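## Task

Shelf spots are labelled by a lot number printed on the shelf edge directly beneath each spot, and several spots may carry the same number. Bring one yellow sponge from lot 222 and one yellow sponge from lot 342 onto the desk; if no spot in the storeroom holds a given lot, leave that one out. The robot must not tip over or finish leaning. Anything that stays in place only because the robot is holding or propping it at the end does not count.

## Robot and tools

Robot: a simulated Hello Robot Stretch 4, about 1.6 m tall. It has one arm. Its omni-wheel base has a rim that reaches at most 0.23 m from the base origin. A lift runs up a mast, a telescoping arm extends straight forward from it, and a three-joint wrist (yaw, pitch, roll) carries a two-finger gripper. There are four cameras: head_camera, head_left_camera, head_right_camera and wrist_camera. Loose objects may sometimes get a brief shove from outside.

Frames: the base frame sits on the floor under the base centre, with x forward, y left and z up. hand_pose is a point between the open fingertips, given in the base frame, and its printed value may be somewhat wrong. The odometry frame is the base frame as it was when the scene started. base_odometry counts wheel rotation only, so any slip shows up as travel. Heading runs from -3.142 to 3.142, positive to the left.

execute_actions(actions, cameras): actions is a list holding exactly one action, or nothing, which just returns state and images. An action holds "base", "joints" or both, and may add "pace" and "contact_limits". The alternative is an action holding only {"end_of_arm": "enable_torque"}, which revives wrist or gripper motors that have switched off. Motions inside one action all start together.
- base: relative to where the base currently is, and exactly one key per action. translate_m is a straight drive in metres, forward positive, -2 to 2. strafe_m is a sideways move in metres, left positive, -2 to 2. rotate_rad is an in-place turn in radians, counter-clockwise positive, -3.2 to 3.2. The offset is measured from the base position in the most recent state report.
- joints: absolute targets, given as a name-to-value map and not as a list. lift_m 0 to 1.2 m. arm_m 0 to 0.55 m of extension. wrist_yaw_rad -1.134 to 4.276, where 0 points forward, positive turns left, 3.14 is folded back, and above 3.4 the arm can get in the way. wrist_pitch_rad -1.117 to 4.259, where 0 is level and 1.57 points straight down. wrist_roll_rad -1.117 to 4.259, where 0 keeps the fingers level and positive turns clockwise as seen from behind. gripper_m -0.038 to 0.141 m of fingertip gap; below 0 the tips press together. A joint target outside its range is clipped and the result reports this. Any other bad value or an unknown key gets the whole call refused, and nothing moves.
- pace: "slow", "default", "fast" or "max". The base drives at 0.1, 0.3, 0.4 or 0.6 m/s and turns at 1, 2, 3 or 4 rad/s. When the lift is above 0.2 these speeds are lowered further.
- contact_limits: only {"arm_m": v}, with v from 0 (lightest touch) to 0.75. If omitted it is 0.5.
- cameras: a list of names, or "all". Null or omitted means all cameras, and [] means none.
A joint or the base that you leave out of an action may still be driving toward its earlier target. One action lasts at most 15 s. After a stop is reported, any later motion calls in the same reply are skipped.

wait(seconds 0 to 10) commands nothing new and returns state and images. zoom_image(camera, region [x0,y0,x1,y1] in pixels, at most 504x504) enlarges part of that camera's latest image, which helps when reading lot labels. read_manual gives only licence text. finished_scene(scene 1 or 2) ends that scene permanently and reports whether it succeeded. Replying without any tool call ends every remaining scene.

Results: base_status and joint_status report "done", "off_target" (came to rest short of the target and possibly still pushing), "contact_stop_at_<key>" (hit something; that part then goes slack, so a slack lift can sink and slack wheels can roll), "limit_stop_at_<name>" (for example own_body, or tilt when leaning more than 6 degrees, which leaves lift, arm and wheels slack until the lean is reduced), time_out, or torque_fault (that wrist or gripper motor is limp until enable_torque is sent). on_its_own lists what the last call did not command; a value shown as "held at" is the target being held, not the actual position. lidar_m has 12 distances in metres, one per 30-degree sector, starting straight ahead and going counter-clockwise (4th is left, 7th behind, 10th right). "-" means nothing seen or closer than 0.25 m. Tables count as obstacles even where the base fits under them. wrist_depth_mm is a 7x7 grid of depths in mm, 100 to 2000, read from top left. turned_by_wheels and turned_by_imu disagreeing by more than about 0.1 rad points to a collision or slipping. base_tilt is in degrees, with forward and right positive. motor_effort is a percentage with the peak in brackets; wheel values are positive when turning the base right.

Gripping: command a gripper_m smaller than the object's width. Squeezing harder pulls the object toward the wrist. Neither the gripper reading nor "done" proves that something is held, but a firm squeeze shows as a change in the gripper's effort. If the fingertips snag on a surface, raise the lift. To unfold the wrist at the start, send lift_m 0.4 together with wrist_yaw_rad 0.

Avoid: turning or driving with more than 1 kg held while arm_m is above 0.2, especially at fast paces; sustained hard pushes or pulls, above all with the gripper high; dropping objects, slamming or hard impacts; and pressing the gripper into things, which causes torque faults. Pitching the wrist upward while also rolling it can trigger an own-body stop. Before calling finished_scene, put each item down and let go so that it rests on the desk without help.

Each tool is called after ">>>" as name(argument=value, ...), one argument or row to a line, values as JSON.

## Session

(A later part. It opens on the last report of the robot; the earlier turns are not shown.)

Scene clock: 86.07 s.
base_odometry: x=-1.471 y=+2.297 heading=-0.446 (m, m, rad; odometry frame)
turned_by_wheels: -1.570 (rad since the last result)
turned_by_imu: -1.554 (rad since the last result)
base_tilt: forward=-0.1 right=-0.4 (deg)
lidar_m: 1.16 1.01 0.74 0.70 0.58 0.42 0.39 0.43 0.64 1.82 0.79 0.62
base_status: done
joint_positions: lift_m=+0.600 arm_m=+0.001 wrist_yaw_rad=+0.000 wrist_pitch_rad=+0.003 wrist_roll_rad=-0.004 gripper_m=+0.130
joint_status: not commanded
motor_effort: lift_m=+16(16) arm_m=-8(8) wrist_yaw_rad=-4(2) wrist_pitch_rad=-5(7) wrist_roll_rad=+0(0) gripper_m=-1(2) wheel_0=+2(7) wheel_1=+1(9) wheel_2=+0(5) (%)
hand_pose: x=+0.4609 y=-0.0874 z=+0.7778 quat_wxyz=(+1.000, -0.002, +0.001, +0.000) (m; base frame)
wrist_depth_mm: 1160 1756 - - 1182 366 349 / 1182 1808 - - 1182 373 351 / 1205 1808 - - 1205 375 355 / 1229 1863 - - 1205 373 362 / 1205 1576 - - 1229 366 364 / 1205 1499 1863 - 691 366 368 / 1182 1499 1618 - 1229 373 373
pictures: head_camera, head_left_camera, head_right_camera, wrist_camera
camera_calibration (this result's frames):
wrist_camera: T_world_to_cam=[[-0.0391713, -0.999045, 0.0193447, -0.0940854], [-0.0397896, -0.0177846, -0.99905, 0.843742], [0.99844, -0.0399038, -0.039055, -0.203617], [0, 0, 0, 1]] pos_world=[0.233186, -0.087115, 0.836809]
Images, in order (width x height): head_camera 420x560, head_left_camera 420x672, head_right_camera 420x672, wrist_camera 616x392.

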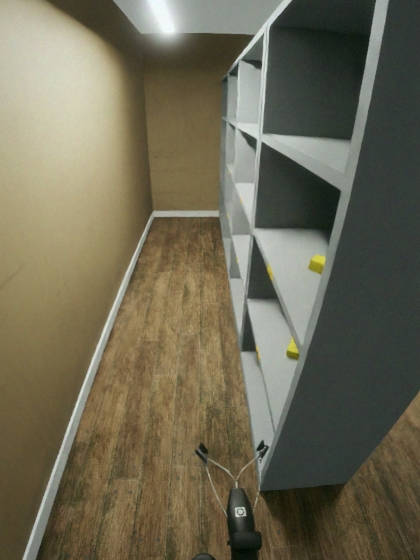

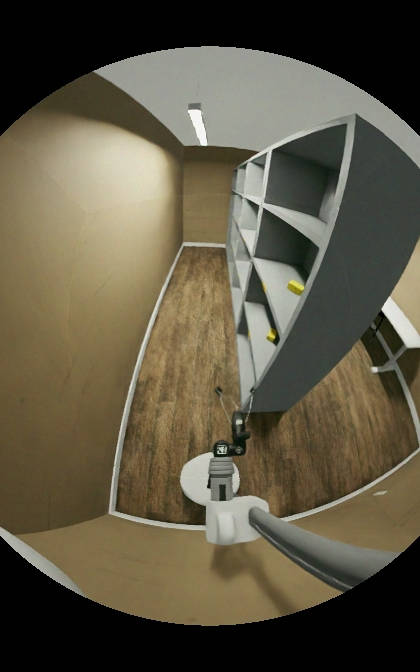

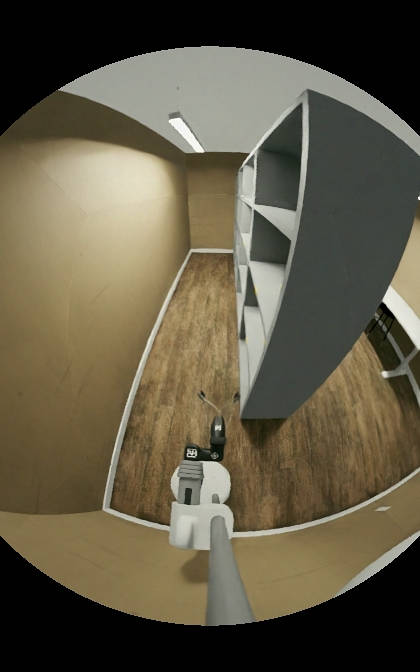

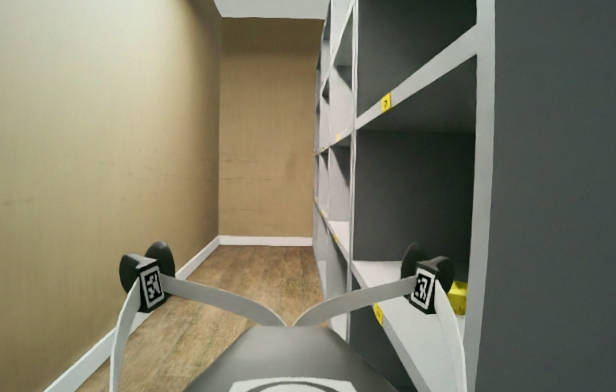

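>>> execute_actions(
  actions=[
    {"base":{"strafe_m":0.36}},
  ],
  cameras=[],
)

>>> execute_actions(
  actions=[
    {"base":{"translate_m":0.95},"joints":{"wrist_yaw_rad":-1.1}},
  ],
)

Scene clock: 93.83 s.
base_odometry: x=-1.316 y=+2.621 heading=-0.446 (m, m, rad; odometry frame)
turned_by_wheels: +0.000 (rad since the last result)
turned_by_imu: +0.003 (rad since the last result)
base_tilt: forward=-0.1 right=-0.4 (deg)
lidar_m: 1.35 0.50 0.36 0.34 0.35 0.40 0.39 0.41 0.63 1.82 0.86 0.90
base_status: done
joint_positions: lift_m=+0.600 arm_m=+0.001 wrist_yaw_rad=+0.000 wrist_pitch_rad=+0.003 wrist_roll_rad=-0.004 gripper_m=+0.130
joint_status: not commanded
motor_effort: lift_m=+16(16) arm_m=-8(9) wrist_yaw_rad=-3(3) wrist_pitch_rad=-6(5) wrist_roll_rad=+0(1) gripper_m=-1(1) wheel_0=-1(9) wheel_1=+0(11) wheel_2=+1(0) (%)
hand_pose: x=+0.4609 y=-0.0874 z=+0.7778 quat_wxyz=(+1.000, -0.002, +0.001, +0.000) (m; base frame)
wrist_depth_mm: 668 976 - - - 1205 1205 / 676 1008 - - - 1205 1205 / 683 1025 - - - 1255 1229 / 691 1042 - - - 1255 1255 / 683 878 - - - 1255 1255 / 676 831 1708 - 1756 1229 842 / 683 1008 1537 - 1576 1281 1281
pictures: none
No camera images: the call's "cameras" was empty. Leave "cameras" out to get every camera's image.

Scene clock: 98.50 s.
base_odometry: x=-0.459 y=+2.212 heading=-0.445 (m, m, rad; odometry frame)
turned_by_wheels: +0.000 (rad since the last result)
turned_by_imu: +0.005 (rad since the last result)
base_tilt: forward=+0.0 right=-0.5 (deg)
lidar_m: 1.23 0.47 0.33 0.29 0.33 0.51 1.33 1.44 0.65 0.63 0.65 0.95
base_status: done
joint_positions: lift_m=+0.600 arm_m=+0.001 wrist_yaw_rad=-1.100 wrist_pitch_rad=+0.003 wrist_roll_rad=-0.004 gripper_m=+0.130
joint_status: all done
motor_effort: lift_m=+16(16) arm_m=-8(8) wrist_yaw_rad=-1(7) wrist_pitch_rad=-5(5) wrist_roll_rad=+0(0) gripper_m=-1(1) wheel_0=+2(7) wheel_1=+3(6) wheel_2=+1(8) (%)
hand_pose: x=+0.2254 y=-0.2967 z=+0.7778 quat_wxyz=(+0.853, -0.001, +0.002, -0.523) (m; base frame)
wrist_depth_mm: 1205 1366 683 878 976 891 820 / 1160 1336 691 647 621 517 484 / 1205 1366 707 904 991 904 831 / 1229 1397 715 904 1008 904 842 / 1160 1098 715 917 1025 904 854 / 1205 842 707 750 699 691 788 / 1229 1366 1042 - 615 574 591
pictures: head_camera, head_left_camera, head_right_camera, wrist_camera
camera_calibration (this result's frames):
wrist_camera: T_world_to_cam=[[-0.908004, -0.418515, 0.0193447, 0.0556232], [-0.0339062, 0.0273842, -0.99905, 0.842727], [0.417587, -0.907797, -0.0390552, -0.103483], [0, 0, 0, 1]] pos_world=[0.122293, -0.0937397, 0.836809]
Images, in order (width x height): head_camera 420x560, head_left_camera 420x672, head_right_camera 420x672, wrist_camera 616x392.

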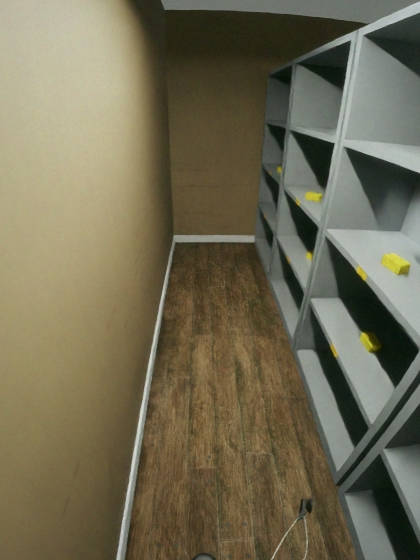

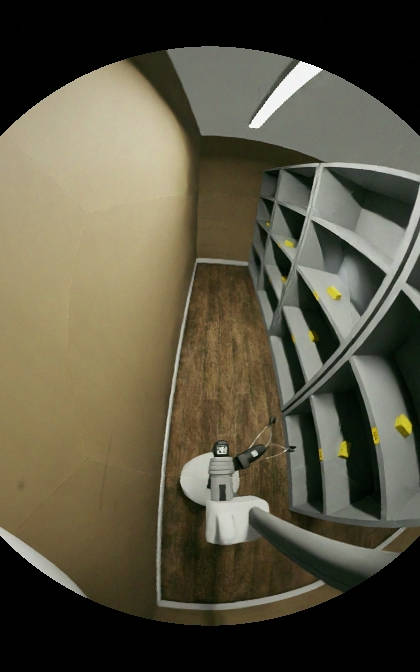

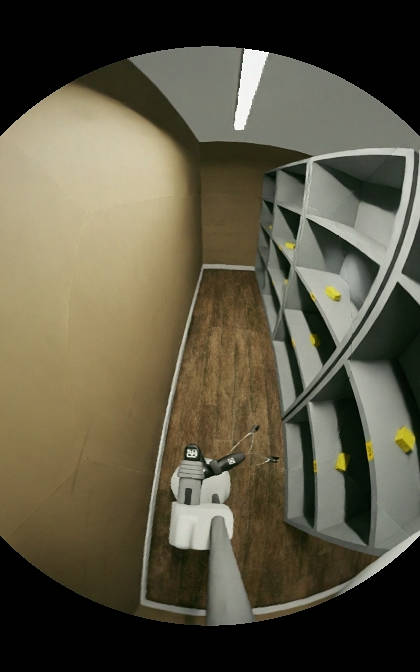

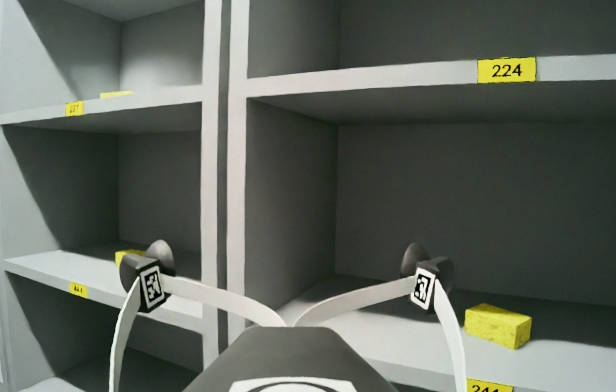

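>>> execute_actions(
  actions=[
    {"base":{"translate_m":0.85},"joints":{"gripper_m":0.0}},
  ],
  cameras=["head_camera","wrist_camera"],
)

Scene clock: 103.17 s.
base_odometry: x=+0.309 y=+1.846 heading=-0.445 (m, m, rad; odometry frame)
turned_by_wheels: +0.000 (rad since the last result)
turned_by_imu: +0.005 (rad since the last result)
base_tilt: forward=-0.1 right=-0.4 (deg)
lidar_m: 1.11 0.44 0.31 0.26 0.30 0.47 1.46 0.94 0.68 0.64 0.69 0.97
base_status: done
joint_positions: lift_m=+0.600 arm_m=+0.001 wrist_yaw_rad=-1.100 wrist_pitch_rad=+0.003 wrist_roll_rad=-0.004 gripper_m=+0.000
joint_status: all done
motor_effort: lift_m=+16(16) arm_m=-8(8) wrist_yaw_rad=-1(3) wrist_pitch_rad=-4(5) wrist_roll_rad=+0(1) gripper_m=-7(3) wheel_0=+1(6) wheel_1=+1(9) wheel_2=+2(9) (%)
hand_pose: x=+0.2253 y=-0.2967 z=+0.7778 quat_wxyz=(+0.853, -0.001, +0.002, -0.523) (m; base frame)
wrist_depth_mm: 1281 1397 750 1060 1008 917 854 / 1255 1397 750 759 621 585 544 / 1229 1397 778 1025 1025 917 866 / 1308 1430 768 1078 1025 931 866 / 1229 1229 778 976 1042 946 866 / 1308 917 189 194 699 750 798 / 1308 1308 788 - 609 574 591
pictures: head_camera, wrist_camera
camera_calibration (this result's frames):
wrist_camera: T_world_to_cam=[[-0.908032, -0.418455, 0.0193447, 0.0556279], [-0.0339044, 0.0273864, -0.99905, 0.842727], [0.417527, -0.907825, -0.0390551, -0.103472], [0, 0, 0, 1]] pos_world=[0.122287, -0.0937364, 0.836809]
Images, in order (width x height): head_camera 420x560, wrist_camera 616x392.

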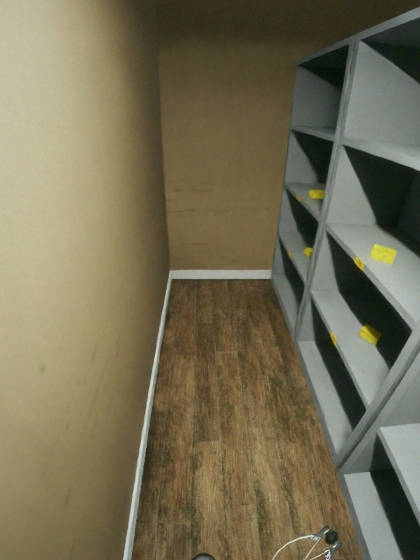

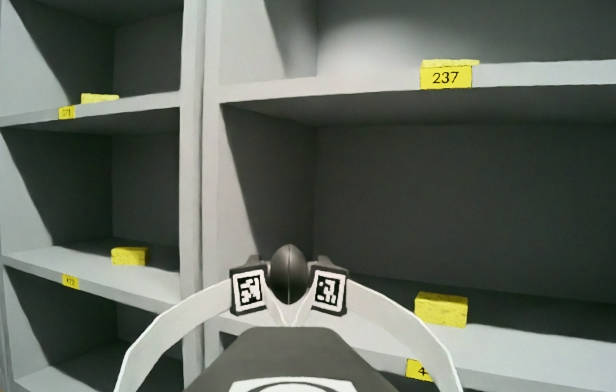

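Drifting toward the wall; correct and continue.

>>> execute_actions(
  actions=[
    {"base":{"strafe_m":-0.06}},
  ],
  cameras=[],
)

>>> execute_actions(
  actions=[
    {"base":{"translate_m":0.75}},
  ],
  cameras=["head_camera","wrist_camera"],
)

Scene clock: 104.57 s.
base_odometry: x=+0.283 y=+1.792 heading=-0.445 (m, m, rad; odometry frame)
turned_by_wheels: +0.000 (rad since the last result)
turned_by_imu: +0.000 (rad since the last result)
base_tilt: forward=+0.0 right=-0.4 (deg)
lidar_m: 1.33 0.52 0.37 0.34 0.37 0.56 2.14 0.86 0.63 0.59 0.63 0.91
base_status: done
joint_positions: lift_m=+0.600 arm_m=+0.001 wrist_yaw_rad=-1.100 wrist_pitch_rad=+0.003 wrist_roll_rad=-0.004 gripper_m=+0.000
joint_status: not commanded
motor_effort: lift_m=+16(16) arm_m=-8(8) wrist_yaw_rad=-2(3) wrist_pitch_rad=-6(6) wrist_roll_rad=+0(0) gripper_m=-5(6) wheel_0=+0(11) wheel_1=-2(10) wheel_2=+1(1) (%)
hand_pose: x=+0.2253 y=-0.2967 z=+0.7778 quat_wxyz=(+0.853, -0.001, +0.002, -0.523) (m; base frame)
wrist_depth_mm: 1281 1336 715 1008 960 842 788 / 1229 1308 691 640 544 508 484 / 1229 1308 741 1008 960 866 809 / 1308 1366 750 1042 976 878 820 / 1229 1118 741 976 976 891 820 / 1255 831 189 194 683 809 798 / 1336 1255 715 - 569 569 597
pictures: none
No camera images: the call's "cameras" was empty. Leave "cameras" out to get every camera's image.

Scene clock: 108.57 s.
base_odometry: x=+0.960 y=+1.469 heading=-0.445 (m, m, rad; odometry frame)
turned_by_wheels: +0.000 (rad since the last result)
turned_by_imu: +0.004 (rad since the last result)
base_tilt: forward=+0.0 right=-0.5 (deg)
lidar_m: 1.22 0.45 0.33 0.32 0.35 0.53 1.71 0.89 0.63 0.62 0.67 0.94
base_status: done
joint_positions: lift_m=+0.600 arm_m=+0.001 wrist_yaw_rad=-1.100 wrist_pitch_rad=+0.003 wrist_roll_rad=-0.004 gripper_m=+0.000
joint_status: not commanded
motor_effort: lift_m=+16(16) arm_m=-8(8) wrist_yaw_rad=-2(2) wrist_pitch_rad=-7(5) wrist_roll_rad=+0(0) gripper_m=-5(3) wheel_0=+2(5) wheel_1=+2(7) wheel_2=+0(10) (%)
hand_pose: x=+0.2253 y=-0.2967 z=+0.7778 quat_wxyz=(+0.853, -0.001, +0.002, -0.523) (m; base frame)
wrist_depth_mm: 1464 788 991 1060 976 891 820 / 1397 809 768 647 615 517 484 / 1366 820 976 1078 976 866 820 / 1499 842 1025 1118 1008 891 842 / 1205 842 1008 1078 1008 904 854 / 1430 842 189 195 699 820 741 / 1397 854 960 - 569 569 597
pictures: head_camera, wrist_camera
camera_calibration (this result's frames):
wrist_camera: T_world_to_cam=[[-0.908035, -0.418447, 0.0193446, 0.0556284], [-0.033904, 0.0273866, -0.99905, 0.842726], [0.41752, -0.907828, -0.0390551, -0.103471], [0, 0, 0, 1]] pos_world=[0.122286, -0.093736, 0.836809]
Images, in order (width x height): head_camera 420x560, wrist_camera 616x392.

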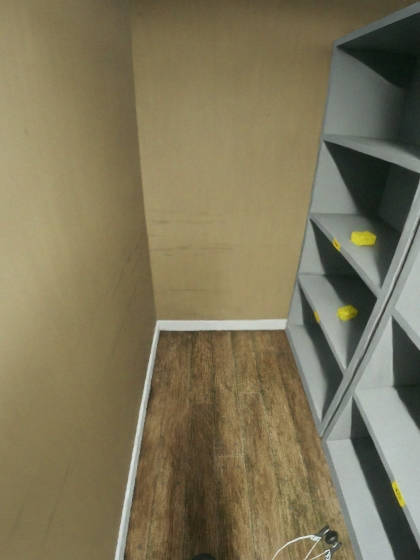

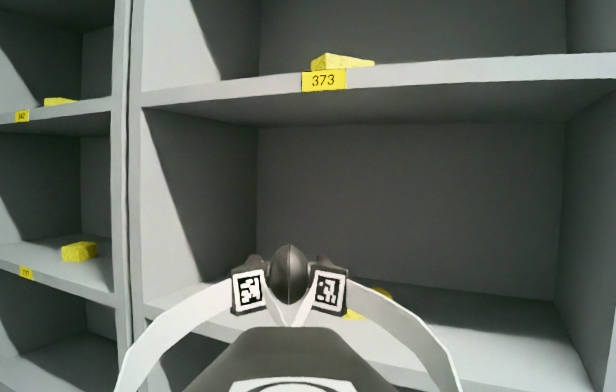

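>>> zoom_image(
  camera="wrist_camera",
  region=[0, 80, 130, 290],
)

>>> execute_actions(
  actions=[
    {"base":{"translate_m":0.55}},
  ],
  cameras=["head_camera","wrist_camera"],
)

Region (0, 80, 130, 290) of wrist_camera's 616x392 image, scaled by 2.400; it fills the left 312 columns of this view, and the rest is white.

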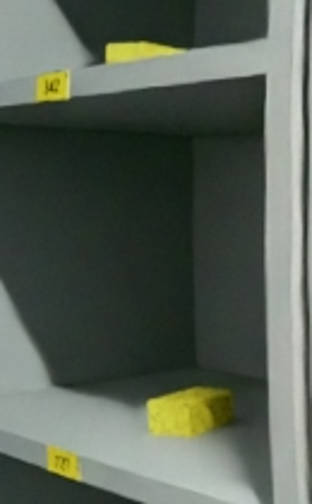

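Scene clock: 112.20 s.
base_odometry: x=+1.456 y=+1.233 heading=-0.445 (m, m, rad; odometry frame)
turned_by_wheels: +0.000 (rad since the last result)
turned_by_imu: +0.003 (rad since the last result)
base_tilt: forward=+0.0 right=-0.4 (deg)
lidar_m: 1.15 0.45 0.31 0.31 0.34 0.48 1.60 0.92 0.66 0.65 0.68 0.97
base_status: done
joint_positions: lift_m=+0.600 arm_m=+0.001 wrist_yaw_rad=-1.100 wrist_pitch_rad=+0.003 wrist_roll_rad=-0.004 gripper_m=+0.000
joint_status: not commanded
motor_effort: lift_m=+16(16) arm_m=-8(8) wrist_yaw_rad=-2(3) wrist_pitch_rad=-6(5) wrist_roll_rad=+1(1) gripper_m=-4(4) wheel_0=+1(6) wheel_1=+1(9) wheel_2=+1(8) (%)
hand_pose: x=+0.2253 y=-0.2967 z=+0.7778 quat_wxyz=(+0.853, -0.001, +0.002, -0.523) (m; base frame)
wrist_depth_mm: 960 1138 1229 1098 585 891 831 / 976 1098 842 750 591 564 480 / 976 1160 1205 1118 597 917 842 / 976 1205 1281 1138 603 917 842 / 1008 1118 1205 615 609 931 866 / 991 931 189 194 597 831 798 / 991 1098 1336 - 585 569 597
pictures: head_camera, wrist_camera
camera_calibration (this result's frames):
wrist_camera: T_world_to_cam=[[-0.908039, -0.418439, 0.0193447, 0.0556288], [-0.0339039, 0.0273869, -0.99905, 0.842726], [0.417512, -0.907832, -0.0390551, -0.10347], [0, 0, 0, 1]] pos_world=[0.122285, -0.0937355, 0.836809]
Images, in order (width x height): head_camera 420x560, wrist_camera 616x392.

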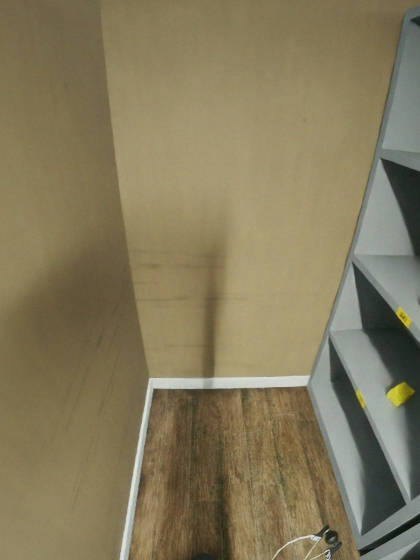

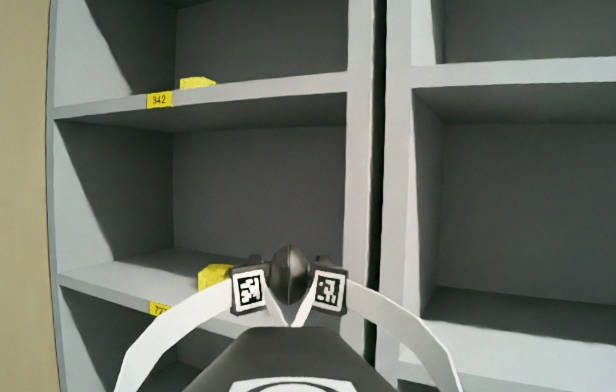

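>>> execute_actions(
  actions=[
    {"base":{"translate_m":0.76}},
  ],
  cameras=[],
)

>>> execute_actions(
  actions=[
    {"base":{"rotate_rad":-1.57},"joints":{"lift_m":0.975}},
  ],
  cameras=[],
)

>>> execute_actions(
  actions=[
    {"joints":{"wrist_yaw_rad":0,"wrist_pitch_rad":0.35,"gripper_m":0.14}},
  ],
)

Scene clock: 117.03 s.
base_odometry: x=+2.143 y=+0.906 heading=-0.444 (m, m, rad; odometry frame)
turned_by_wheels: +0.000 (rad since the last result)
turned_by_imu: +0.004 (rad since the last result)
base_tilt: forward=+0.0 right=-0.5 (deg)
lidar_m: 0.43 0.41 0.30 0.28 0.29 0.46 1.40 0.92 0.71 0.66 0.63 0.44
base_status: done
joint_positions: lift_m=+0.600 arm_m=+0.001 wrist_yaw_rad=-1.100 wrist_pitch_rad=+0.003 wrist_roll_rad=-0.004 gripper_m=+0.000
joint_status: not commanded
motor_effort: lift_m=+16(16) arm_m=-8(8) wrist_yaw_rad=-2(1) wrist_pitch_rad=-7(5) wrist_roll_rad=-1(0) gripper_m=-4(3) wheel_0=+1(6) wheel_1=+2(9) wheel_2=+2(8) (%)
hand_pose: x=+0.2253 y=-0.2967 z=+0.7778 quat_wxyz=(+0.853, -0.001, +0.002, -0.523) (m; base frame)
wrist_depth_mm: 309 379 508 668 991 946 854 / 314 384 512 668 627 580 554 / 317 392 525 676 1008 946 866 / 319 397 525 683 1008 946 891 / 319 397 512 676 1025 946 878 / 320 387 189 193 707 809 750 / 320 364 492 - 627 574 597
pictures: none
No camera images: the call's "cameras" was empty. Leave "cameras" out to get every camera's image.

Scene clock: 119.57 s.
base_odometry: x=+2.143 y=+0.906 heading=-2.014 (m, m, rad; odometry frame)
turned_by_wheels: -1.570 (rad since the last result)
turned_by_imu: -1.554 (rad since the last result)
base_tilt: forward=-0.1 right=-0.4 (deg)
lidar_m: 0.65 0.62 0.44 0.41 0.40 0.30 0.27 0.31 0.42 1.42 0.95 0.68
base_status: done
joint_positions: lift_m=+0.975 arm_m=+0.001 wrist_yaw_rad=-1.100 wrist_pitch_rad=+0.003 wrist_roll_rad=-0.004 gripper_m=+0.000
joint_status: all done
motor_effort: lift_m=+25(25) arm_m=-8(8) wrist_yaw_rad=-2(1) wrist_pitch_rad=-5(6) wrist_roll_rad=+0(0) gripper_m=-3(5) wheel_0=+1(7) wheel_1=+0(10) wheel_2=+2(8) (%)
hand_pose: x=+0.2253 y=-0.2967 z=+1.1520 quat_wxyz=(+0.853, -0.001, +0.002, -0.523) (m; base frame)
wrist_depth_mm: 539 654 1430 1397 - - - / 559 715 1098 1397 - - - / 564 1160 1464 1397 - - - / 569 1182 1464 1464 - - - / 574 741 976 1229 - - - / 569 647 189 194 - - - / 585 609 1336 - - - -
pictures: none
No camera images: the call's "cameras" was empty. Leave "cameras" out to get every camera's image.

Scene clock: 121.93 s.
base_odometry: x=+2.143 y=+0.906 heading=-2.014 (m, m, rad; odometry frame)
turned_by_wheels: +0.000 (rad since the last result)
turned_by_imu: +0.001 (rad since the last result)
base_tilt: forward=-0.1 right=-0.4 (deg)
lidar_m: 0.64 0.63 0.45 0.40 0.40 0.30 0.26 0.30 0.45 1.43 0.94 0.70
base_status: not commanded
joint_positions: lift_m=+0.975 arm_m=+0.001 wrist_yaw_rad=-0.001 wrist_pitch_rad=+0.352 wrist_roll_rad=-0.004 gripper_m=+0.140
joint_status: all done
motor_effort: lift_m=+25(25) arm_m=-8(8) wrist_yaw_rad=+3(3) wrist_pitch_rad=-3(3) wrist_roll_rad=+0(1) gripper_m=-1(4) wheel_0=+2(2) wheel_1=+0(0) wheel_2=+2(2) (%)
hand_pose: x=+0.4431 y=-0.0876 z=+1.0533 quat_wxyz=(+0.985, -0.002, +0.175, +0.000) (m; base frame)
wrist_depth_mm: 699 809 809 820 820 683 492 / 707 866 854 854 866 683 484 / 647 661 615 691 715 647 488 / 508 492 492 500 508 521 496 / 741 931 1025 1042 1042 627 525 / 723 854 854 175 891 615 580 / 715 759 798 - 820 640 788
pictures: head_camera, head_left_camera, head_right_camera, wrist_camera
camera_calibration (this result's frames):
wrist_camera: T_world_to_cam=[[-0.0307943, -0.999027, 0.0315856, -0.116881], [-0.379331, -0.0175555, -0.925095, 1.19088], [0.924749, -0.0404691, -0.378421, 0.214953], [0, 0, 0, 1]] pos_world=[0.24936, -0.0871619, 1.18671]
Images, in order (width x height): head_camera 420x560, head_left_camera 420x672, head_right_camera 420x672, wrist_camera 616x392.

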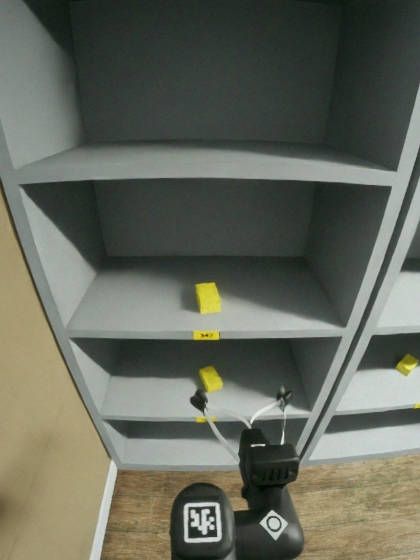

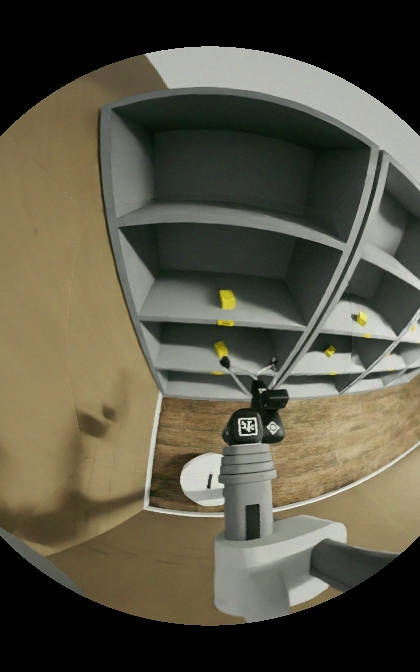

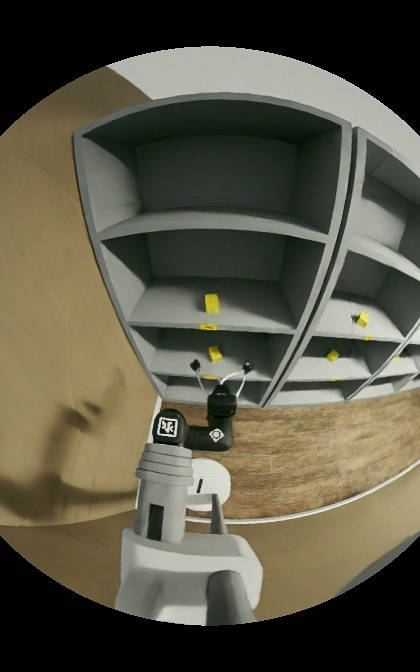

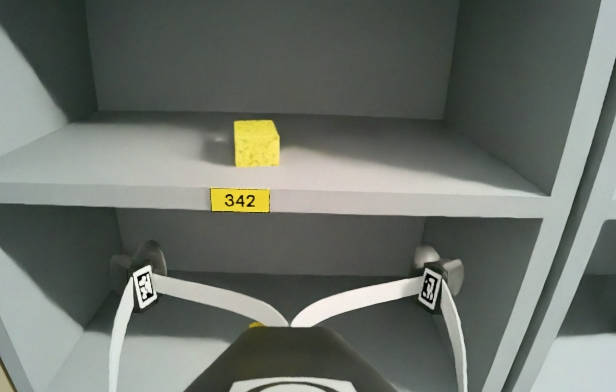

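>>> execute_actions(
  actions=[
    {"base":{"strafe_m":0.05},"joints":{"arm_m":0.2}},
  ],
  cameras=["wrist_camera"],
)

Scene clock: 123.90 s.
base_odometry: x=+2.188 y=+0.885 heading=-2.014 (m, m, rad; odometry frame)
turned_by_wheels: +0.000 (rad since the last result)
turned_by_imu: +0.001 (rad since the last result)
base_tilt: forward=-0.1 right=-0.5 (deg)
lidar_m: 0.65 0.53 0.39 0.35 0.37 0.29 0.26 0.30 0.45 1.41 0.92 0.68
base_status: done
joint_positions: lift_m=+0.975 arm_m=+0.199 wrist_yaw_rad=+0.000 wrist_pitch_rad=+0.352 wrist_roll_rad=-0.004 gripper_m=+0.140
joint_status: all done
motor_effort: lift_m=+25(25) arm_m=+8(8) wrist_yaw_rad=-2(1) wrist_pitch_rad=-6(5) wrist_roll_rad=+0(0) gripper_m=+0(1) wheel_0=+0(9) wheel_1=+1(8) wheel_2=+1(1) (%)
hand_pose: x=+0.6402 y=-0.0874 z=+1.0532 quat_wxyz=(+0.985, -0.002, +0.175, +0.000) (m; base frame)
wrist_depth_mm: 621 634 647 640 647 640 564 / 621 668 676 683 683 683 564 / 591 661 668 683 707 699 569 / 433 442 449 377 473 480 488 / 329 336 345 351 355 357 359 / 569 312 307 176 320 317 324 / 640 759 788 - 820 707 544
pictures: wrist_camera
camera_calibration (this result's frames):
wrist_camera: T_world_to_cam=[[-0.0301541, -0.999046, 0.0315947, -0.111058], [-0.379596, -0.0177951, -0.924981, 1.26562], [0.924661, -0.0398852, -0.378698, 0.0330185], [0, 0, 0, 1]] pos_world=[0.446545, -0.0871133, 1.18669]
Images, in order (width x height): wrist_camera 616x392.

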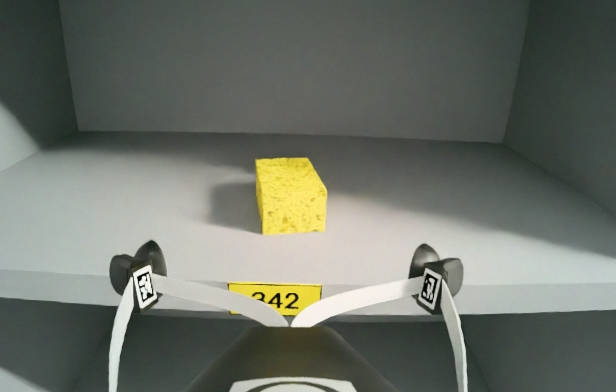

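>>> execute_actions(
  actions=[
    {"joints":{"lift_m":0.965,"arm_m":0.365}},
  ],
  cameras=["wrist_camera"],
)

>>> execute_actions(
  actions=[
    {"joints":{"gripper_m":0.015}},
  ],
  cameras=["wrist_camera"],
)

>>> execute_actions(
  actions=[
    {"joints":{"lift_m":1.0}},
  ],
  cameras=["wrist_camera"],
)

Scene clock: 125.80 s.
base_odometry: x=+2.188 y=+0.885 heading=-2.014 (m, m, rad; odometry frame)
turned_by_wheels: +0.000 (rad since the last result)
turned_by_imu: +0.001 (rad since the last result)
base_tilt: forward=+0.0 right=-0.5 (deg)
lidar_m: 0.66 0.57 0.40 0.38 0.38 0.29 0.27 0.32 0.44 1.40 0.93 0.70
base_status: not commanded
joint_positions: lift_m=+0.965 arm_m=+0.364 wrist_yaw_rad=+0.000 wrist_pitch_rad=+0.352 wrist_roll_rad=-0.004 gripper_m=+0.140
joint_status: all done
motor_effort: lift_m=+14(24) arm_m=+8(11) wrist_yaw_rad=-2(1) wrist_pitch_rad=-5(6) wrist_roll_rad=+0(1) gripper_m=-1(1) wheel_0=+0(0) wheel_1=+1(1) wheel_2=+0(0) (%)
hand_pose: x=+0.8052 y=-0.0874 z=+1.0441 quat_wxyz=(+0.985, -0.002, +0.175, +0.000) (m; base frame)
wrist_depth_mm: 488 492 492 492 492 492 496 / 512 517 521 521 521 521 517 / 539 544 544 549 554 554 549 / 415 424 433 439 449 459 469 / 312 315 312 250 334 338 342 / 250 239 240 175 248 258 270 / 215 213 224 - 230 222 -
pictures: wrist_camera
camera_calibration (this result's frames):
wrist_camera: T_world_to_cam=[[-0.0301903, -0.999045, 0.0315955, -0.105777], [-0.379617, -0.0177812, -0.924973, 1.31985], [0.924651, -0.0399194, -0.378717, -0.122974], [0, 0, 0, 1]] pos_world=[0.611552, -0.0871161, 1.17759]
Images, in order (width x height): wrist_camera 616x392.

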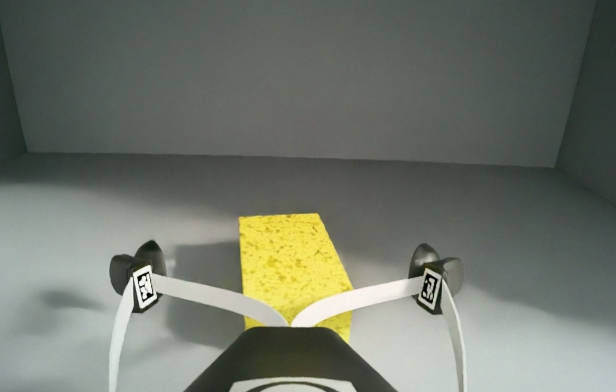

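Scene clock: 128.03 s.
base_odometry: x=+2.188 y=+0.885 heading=-2.014 (m, m, rad; odometry frame)
turned_by_wheels: +0.000 (rad since the last result)
turned_by_imu: +0.001 (rad since the last result)
base_tilt: forward=+0.0 right=-0.4 (deg)
lidar_m: 0.65 0.56 0.39 0.36 0.40 0.29 0.29 0.30 0.44 1.40 0.96 0.69
base_status: not commanded
joint_positions: lift_m=+0.965 arm_m=+0.364 wrist_yaw_rad=+0.000 wrist_pitch_rad=+0.352 wrist_roll_rad=-0.004 gripper_m=+0.015
joint_status: all done
motor_effort: lift_m=+14(14) arm_m=+8(8) wrist_yaw_rad=-2(1) wrist_pitch_rad=-4(7) wrist_roll_rad=-1(0) gripper_m=-19(16) wheel_0=+0(0) wheel_1=+1(1) wheel_2=+0(0) (%)
hand_pose: x=+0.8052 y=-0.0874 z=+1.0441 quat_wxyz=(+0.985, -0.002, +0.175, +0.000) (m; base frame)
wrist_depth_mm: 484 484 492 496 492 492 492 / 517 517 521 521 517 521 517 / 539 544 544 549 554 554 549 / 415 424 430 439 449 459 466 / 314 319 252 241 336 340 343 / 250 237 196 200 196 270 268 / 215 212 224 - 230 221 -
pictures: wrist_camera
camera_calibration (this result's frames):
wrist_camera: T_world_to_cam=[[-0.0301903, -0.999045, 0.0315956, -0.105777], [-0.379617, -0.0177813, -0.924973, 1.31985], [0.924651, -0.0399195, -0.378717, -0.122975], [0, 0, 0, 1]] pos_world=[0.611552, -0.0871161, 1.17759]
Images, in order (width x height): wrist_camera 616x392.

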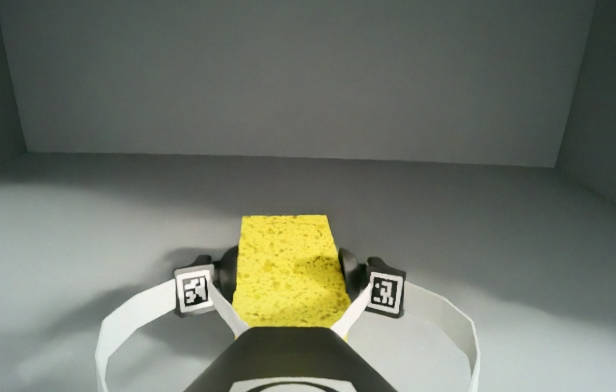

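Scene clock: 129.00 s.
base_odometry: x=+2.188 y=+0.885 heading=-2.014 (m, m, rad; odometry frame)
turned_by_wheels: +0.000 (rad since the last result)
turned_by_imu: +0.000 (rad since the last result)
base_tilt: forward=-0.1 right=-0.4 (deg)
lidar_m: 0.67 0.55 0.40 0.38 0.41 0.30 0.28 0.32 0.45 1.41 0.96 0.71
base_status: not commanded
joint_positions: lift_m=+1.000 arm_m=+0.364 wrist_yaw_rad=+0.000 wrist_pitch_rad=+0.352 wrist_roll_rad=-0.004 gripper_m=+0.015
joint_status: all done
motor_effort: lift_m=+25(25) arm_m=+8(8) wrist_yaw_rad=-1(1) wrist_pitch_rad=-5(5) wrist_roll_rad=+2(1) gripper_m=-18(19) wheel_0=+0(0) wheel_1=+1(1) wheel_2=+0(0) (%)
hand_pose: x=+0.8052 y=-0.0874 z=+1.0782 quat_wxyz=(+0.985, -0.002, +0.175, +0.000) (m; base frame)
wrist_depth_mm: 488 488 488 492 496 492 496 / 517 517 517 521 517 521 521 / 549 549 554 554 549 554 544 / 488 504 508 521 530 539 530 / 370 379 252 241 399 404 404 / 298 282 196 200 196 319 320 / 256 253 265 - 272 263 271
pictures: wrist_camera
camera_calibration (this result's frames):
wrist_camera: T_world_to_cam=[[-0.0301887, -0.999045, 0.031597, -0.106856], [-0.379666, -0.0177811, -0.924953, 1.35138], [0.924631, -0.0399194, -0.378767, -0.109997], [0, 0, 0, 1]] pos_world=[0.611556, -0.0871161, 1.21168]
Images, in order (width x height): wrist_camera 616x392.

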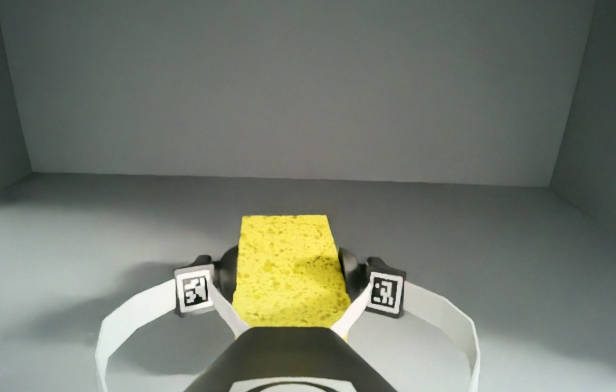

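>>> execute_actions(
  actions=[
    {"joints":{"arm_m":0.0},"base":{"translate_m":0.04}},
  ],
  cameras=[],
)

>>> execute_actions(
  actions=[
    {"base":{"strafe_m":-1.3}},
  ],
  cameras=["head_camera"],
)

Scene clock: 132.60 s.
base_odometry: x=+2.171 y=+0.848 heading=-2.014 (m, m, rad; odometry frame)
turned_by_wheels: +0.000 (rad since the last result)
turned_by_imu: +0.002 (rad since the last result)
base_tilt: forward=+0.0 right=-0.5 (deg)
lidar_m: 0.61 0.53 0.39 0.37 0.40 0.33 0.30 0.35 0.51 1.59 0.89 0.65
base_status: done
joint_positions: lift_m=+1.000 arm_m=+0.001 wrist_yaw_rad=+0.000 wrist_pitch_rad=+0.353 wrist_roll_rad=-0.004 gripper_m=+0.015
joint_status: all done
motor_effort: lift_m=+25(25) arm_m=-8(9) wrist_yaw_rad=-1(2) wrist_pitch_rad=-7(6) wrist_roll_rad=+0(1) gripper_m=-20(19) wheel_0=+1(6) wheel_1=+2(9) wheel_2=+1(9) (%)
hand_pose: x=+0.4431 y=-0.0874 z=+1.0781 quat_wxyz=(+0.984, -0.002, +0.175, +0.000) (m; base frame)
wrist_depth_mm: 627 768 788 788 778 768 554 / 634 820 820 831 820 798 559 / 615 732 750 778 798 741 564 / 496 508 512 525 539 549 525 / 615 917 252 242 469 683 508 / 647 778 196 200 196 715 549 / 640 778 831 - 842 699 574
pictures: none
No camera images: the call's "cameras" was empty. Leave "cameras" out to get every camera's image.

Scene clock: 138.27 s.
base_odometry: x=+0.996 y=+1.406 heading=-2.014 (m, m, rad; odometry frame)
turned_by_wheels: +0.000 (rad since the last result)
turned_by_imu: -0.002 (rad since the last result)
base_tilt: forward=-0.1 right=-0.5 (deg)
lidar_m: 0.57 0.62 0.89 1.31 0.52 0.38 0.36 0.39 0.57 1.76 0.83 0.59
base_status: done
joint_positions: lift_m=+1.000 arm_m=+0.001 wrist_yaw_rad=+0.000 wrist_pitch_rad=+0.353 wrist_roll_rad=-0.004 gripper_m=+0.015
joint_status: not commanded
motor_effort: lift_m=+25(25) arm_m=-8(8) wrist_yaw_rad=-1(0) wrist_pitch_rad=-7(5) wrist_roll_rad=+2(1) gripper_m=-18(19) wheel_0=+0(10) wheel_1=+0(9) wheel_2=+0(0) (%)
hand_pose: x=+0.4431 y=-0.0874 z=+1.0782 quat_wxyz=(+0.984, -0.002, +0.175, +0.000) (m; base frame)
wrist_depth_mm: 732 732 741 723 336 732 750 / 768 778 788 768 355 788 788 / 732 741 768 654 379 820 809 / 496 504 517 492 410 549 559 / 421 421 252 241 427 436 442 / 931 878 196 200 196 976 976 / 798 759 820 - 798 820 831
pictures: head_camera
Images, in order (width x height): head_camera 420x560.

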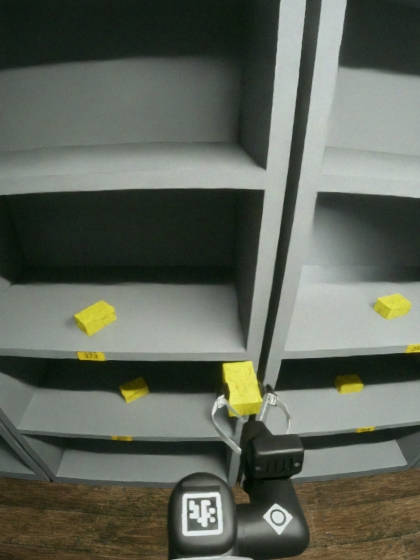

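>>> execute_actions(
  actions=[
    {"base":{"translate_m":-0.07}},
  ],
  cameras=[],
)

>>> execute_actions(
  actions=[
    {"base":{"strafe_m":-1.3}},
  ],
  cameras=[],
)

Scene clock: 139.83 s.
base_odometry: x=+1.026 y=+1.469 heading=-2.014 (m, m, rad; odometry frame)
turned_by_wheels: -0.001 (rad since the last result)
turned_by_imu: +0.000 (rad since the last result)
base_tilt: forward=-0.1 right=-0.4 (deg)
lidar_m: 0.64 0.68 0.99 1.17 0.43 0.31 0.29 0.31 0.47 1.42 0.91 0.68
base_status: done
joint_positions: lift_m=+1.000 arm_m=+0.001 wrist_yaw_rad=+0.000 wrist_pitch_rad=+0.353 wrist_roll_rad=-0.004 gripper_m=+0.015
joint_status: not commanded
motor_effort: lift_m=+24(24) arm_m=-8(8) wrist_yaw_rad=-1(1) wrist_pitch_rad=-7(7) wrist_roll_rad=-1(1) gripper_m=-18(18) wheel_0=-3(5) wheel_1=-3(8) wheel_2=-1(8) (%)
hand_pose: x=+0.4431 y=-0.0874 z=+1.0782 quat_wxyz=(+0.984, -0.002, +0.175, +0.000) (m; base frame)
wrist_depth_mm: 798 798 798 788 404 809 809 / 831 842 842 831 430 842 854 / 741 741 759 647 492 842 878 / 496 504 517 488 488 549 564 / 1025 1025 252 241 559 1042 1042 / 931 866 196 200 196 991 976 / 788 788 820 - 820 809 809
pictures: none
No camera images: the call's "cameras" was empty. Leave "cameras" out to get every camera's image.

Scene clock: 145.50 s.
base_odometry: x=-0.148 y=+2.027 heading=-2.014 (m, m, rad; odometry frame)
turned_by_wheels: +0.000 (rad since the last result)
turned_by_imu: +0.000 (rad since the last result)
base_tilt: forward=+0.0 right=-0.4 (deg)
lidar_m: 0.60 0.64 0.90 1.27 0.46 0.33 0.33 0.34 0.53 1.58 0.87 0.63
base_status: done
joint_positions: lift_m=+1.000 arm_m=+0.001 wrist_yaw_rad=+0.000 wrist_pitch_rad=+0.353 wrist_roll_rad=-0.004 gripper_m=+0.015
joint_status: not commanded
motor_effort: lift_m=+25(25) arm_m=-8(8) wrist_yaw_rad=+0(2) wrist_pitch_rad=-6(6) wrist_roll_rad=-1(0) gripper_m=-18(18) wheel_0=+2(10) wheel_1=+0(10) wheel_2=+1(1) (%)
hand_pose: x=+0.4431 y=-0.0874 z=+1.0782 quat_wxyz=(+0.984, -0.002, +0.175, +0.000) (m; base frame)
wrist_depth_mm: 357 496 759 768 768 778 778 / 382 508 798 820 809 820 798 / 399 517 759 778 798 842 798 / 430 473 517 525 535 549 559 / 469 462 252 241 455 469 615 / 512 473 196 200 196 960 820 / 768 549 798 - 820 820 798
pictures: none
No camera images: the call's "cameras" was empty. Leave "cameras" out to get every camera's image.

>>> execute_actions(
  actions=[
    {"base":{"translate_m":-0.03}},
  ],
  cameras=[],
)

>>> execute_actions(
  actions=[
    {"base":{"strafe_m":-1.3}},
  ],
)

Scene clock: 146.80 s.
base_odometry: x=-0.135 y=+2.054 heading=-2.014 (m, m, rad; odometry frame)
turned_by_wheels: +0.000 (rad since the last result)
turned_by_imu: +0.000 (rad since the last result)
base_tilt: forward=+0.0 right=-0.5 (deg)
lidar_m: 0.64 0.68 0.95 1.15 0.45 0.33 0.30 0.33 0.47 1.46 0.92 0.66
base_status: done
joint_positions: lift_m=+1.000 arm_m=+0.001 wrist_yaw_rad=+0.000 wrist_pitch_rad=+0.353 wrist_roll_rad=-0.004 gripper_m=+0.015
joint_status: not commanded
motor_effort: lift_m=+25(24) arm_m=-8(8) wrist_yaw_rad=-1(1) wrist_pitch_rad=-6(6) wrist_roll_rad=+1(1) gripper_m=-18(18) wheel_0=-3(7) wheel_1=-2(7) wheel_2=-2(8) (%)
hand_pose: x=+0.4431 y=-0.0874 z=+1.0782 quat_wxyz=(+0.984, -0.002, +0.175, +0.000) (m; base frame)
wrist_depth_mm: 387 500 798 798 798 798 809 / 404 508 831 831 842 854 831 / 433 517 759 778 723 842 788 / 469 480 517 525 539 544 559 / 508 530 252 241 1008 1008 809 / 878 517 196 200 196 946 820 / 788 585 798 - 798 820 798
pictures: none
No camera images: the call's "cameras" was empty. Leave "cameras" out to get every camera's image.

Scene clock: 152.47 s.
base_odometry: x=-1.309 y=+2.612 heading=-2.015 (m, m, rad; odometry frame)
turned_by_wheels: +0.000 (rad since the last result)
turned_by_imu: +0.001 (rad since the last result)
base_tilt: forward=-0.1 right=-0.4 (deg)
lidar_m: 1.90 0.85 0.91 1.27 0.50 0.35 0.33 0.36 0.45 0.39 0.43 0.62
base_status: done
joint_positions: lift_m=+1.000 arm_m=+0.001 wrist_yaw_rad=+0.000 wrist_pitch_rad=+0.353 wrist_roll_rad=-0.004 gripper_m=+0.015
joint_status: not commanded
motor_effort: lift_m=+24(24) arm_m=-8(8) wrist_yaw_rad=-1(1) wrist_pitch_rad=-6(8) wrist_roll_rad=+0(0) gripper_m=-19(18) wheel_0=+1(9) wheel_1=-1(11) wheel_2=-1(2) (%)
hand_pose: x=+0.4431 y=-0.0874 z=+1.0782 quat_wxyz=(+0.984, -0.002, +0.175, +0.000) (m; base frame)
wrist_depth_mm: - - - - 1366 707 521 / - - - - 1397 723 508 / - - - - 1366 715 512 / - - - - 1366 715 508 / 1863 - 251 241 1182 707 504 / 976 1576 196 201 196 647 496 / 976 1366 1464 - 1255 634 500
pictures: head_camera, head_left_camera, head_right_camera, wrist_camera
camera_calibration (this result's frames):
wrist_camera: T_world_to_cam=[[-0.0303053, -0.999041, 0.0316093, -0.117785], [-0.380041, -0.017732, -0.9248, 1.21389], [0.924473, -0.0400392, -0.379139, 0.225316], [0, 0, 0, 1]] pos_world=[0.249458, -0.0871261, 1.21175]
Images, in order (width x height): head_camera 420x560, head_left_camera 420x672, head_right_camera 420x672, wrist_camera 616x392.

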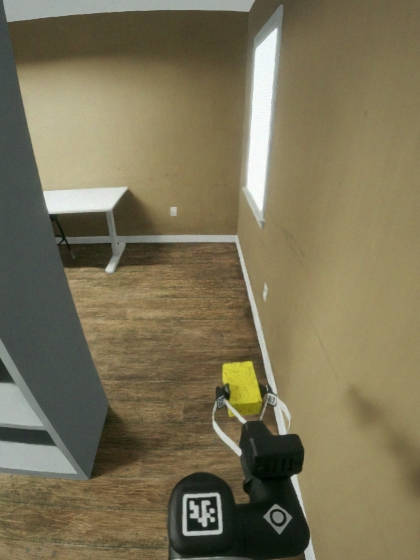

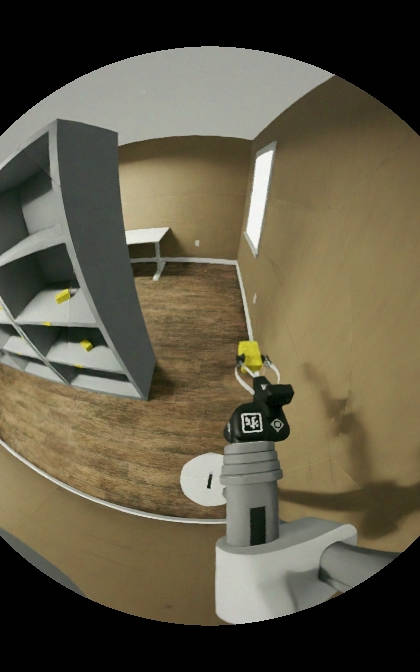

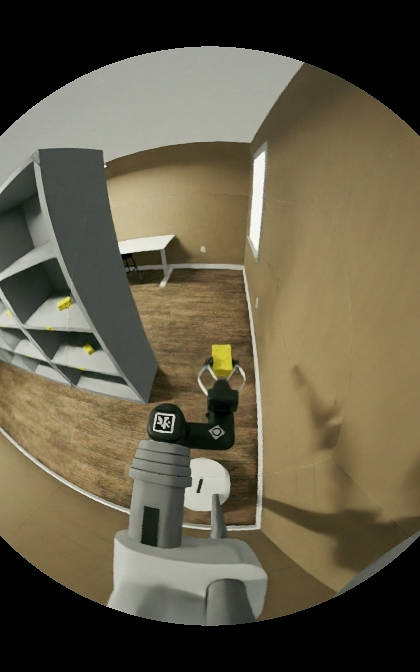

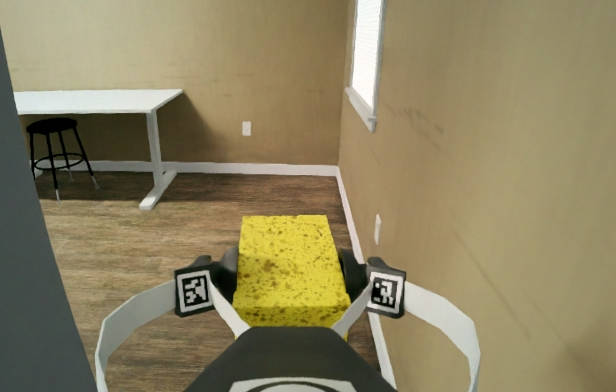

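>>> execute_actions(
  actions=[
    {"base":{"translate_m":1.6}},
  ],
  cameras=[],
)

>>> execute_actions(
  actions=[
    {"base":{"strafe_m":1.4},"joints":{"lift_m":0.8}},
  ],
)

Scene clock: 159.60 s.
base_odometry: x=-1.996 y=+1.167 heading=-2.014 (m, m, rad; odometry frame)
turned_by_wheels: +0.000 (rad since the last result)
turned_by_imu: +0.008 (rad since the last result)
base_tilt: forward=-0.1 right=-0.4 (deg)
lidar_m: 1.75 1.25 1.45 1.70 0.72 0.74 1.72 0.68 0.49 0.43 0.49 0.63
base_status: done
joint_positions: lift_m=+1.000 arm_m=+0.001 wrist_yaw_rad=+0.000 wrist_pitch_rad=+0.353 wrist_roll_rad=-0.004 gripper_m=+0.015
joint_status: not commanded
motor_effort: lift_m=+24(24) arm_m=-8(8) wrist_yaw_rad=+0(4) wrist_pitch_rad=-6(6) wrist_roll_rad=+0(1) gripper_m=-17(17) wheel_0=+1(6) wheel_1=+2(7) wheel_2=+1(8) (%)
hand_pose: x=+0.4431 y=-0.0874 z=+1.0782 quat_wxyz=(+0.984, -0.002, +0.175, +0.000) (m; base frame)
wrist_depth_mm: 1366 1366 1366 1397 1366 798 569 / 1397 1464 1430 1464 1397 809 574 / 1499 1537 1537 1537 1499 820 574 / 1618 1618 1618 1618 1576 798 569 / 1708 1756 251 240 1366 778 569 / 1499 1537 196 200 196 741 539 / 1397 1397 1430 - 1397 723 549
pictures: none
No camera images: the call's "cameras" was empty. Leave "cameras" out to get every camera's image.

Scene clock: 165.60 s.
base_odometry: x=-0.731 y=+0.566 heading=-2.014 (m, m, rad; odometry frame)
turned_by_wheels: +0.000 (rad since the last result)
turned_by_imu: +0.006 (rad since the last result)
base_tilt: forward=+0.0 right=-0.5 (deg)
lidar_m: 1.01 1.05 2.47 1.56 0.60 0.45 0.43 0.46 0.64 1.86 1.94 1.04
base_status: done
joint_positions: lift_m=+0.800 arm_m=+0.001 wrist_yaw_rad=+0.000 wrist_pitch_rad=+0.353 wrist_roll_rad=-0.004 gripper_m=+0.015
joint_status: all done
motor_effort: lift_m=+15(22) arm_m=-8(8) wrist_yaw_rad=-2(2) wrist_pitch_rad=-7(8) wrist_roll_rad=+0(1) gripper_m=-19(16) wheel_0=-2(10) wheel_1=+1(13) wheel_2=+0(1) (%)
hand_pose: x=+0.4431 y=-0.0874 z=+0.8790 quat_wxyz=(+0.984, -0.002, +0.175, +0.000) (m; base frame)
wrist_depth_mm: 1397 1397 1397 1430 1430 1430 1430 / 1464 1464 1464 1464 1499 1537 1537 / 991 991 991 1025 1060 1537 1576 / 1205 1118 1118 1661 1661 1708 1708 / 1537 1708 251 241 1708 1808 1808 / 1336 1229 196 200 196 1464 1430 / 1182 1182 1229 - 1205 1205 1255
pictures: head_camera, head_left_camera, head_right_camera, wrist_camera
camera_calibration (this result's frames):
wrist_camera: T_world_to_cam=[[-0.0303053, -0.999041, 0.0316093, -0.111489], [-0.38004, -0.0177321, -0.9248, 1.02967], [0.924473, -0.0400391, -0.379138, 0.149792], [0, 0, 0, 1]] pos_world=[0.249458, -0.0871261, 1.01255]
Images, in order (width x height): head_camera 420x560, head_left_camera 420x672, head_right_camera 420x672, wrist_camera 616x392.

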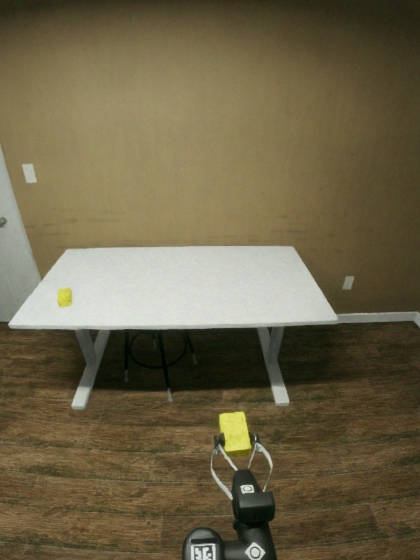

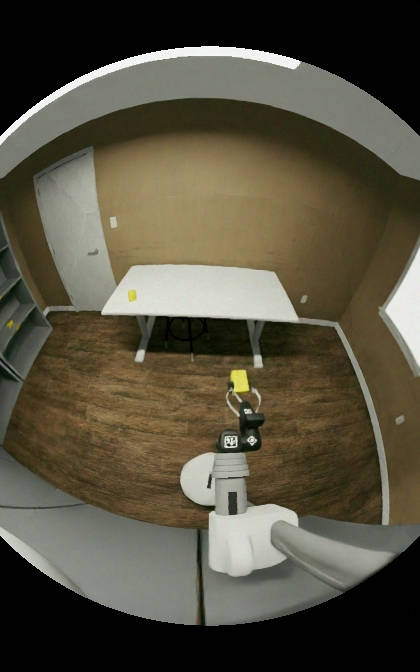

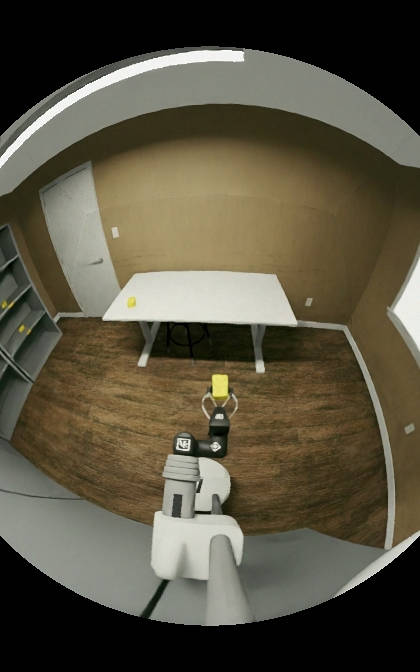

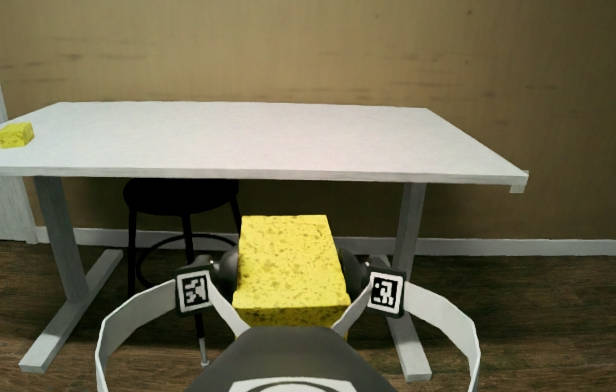

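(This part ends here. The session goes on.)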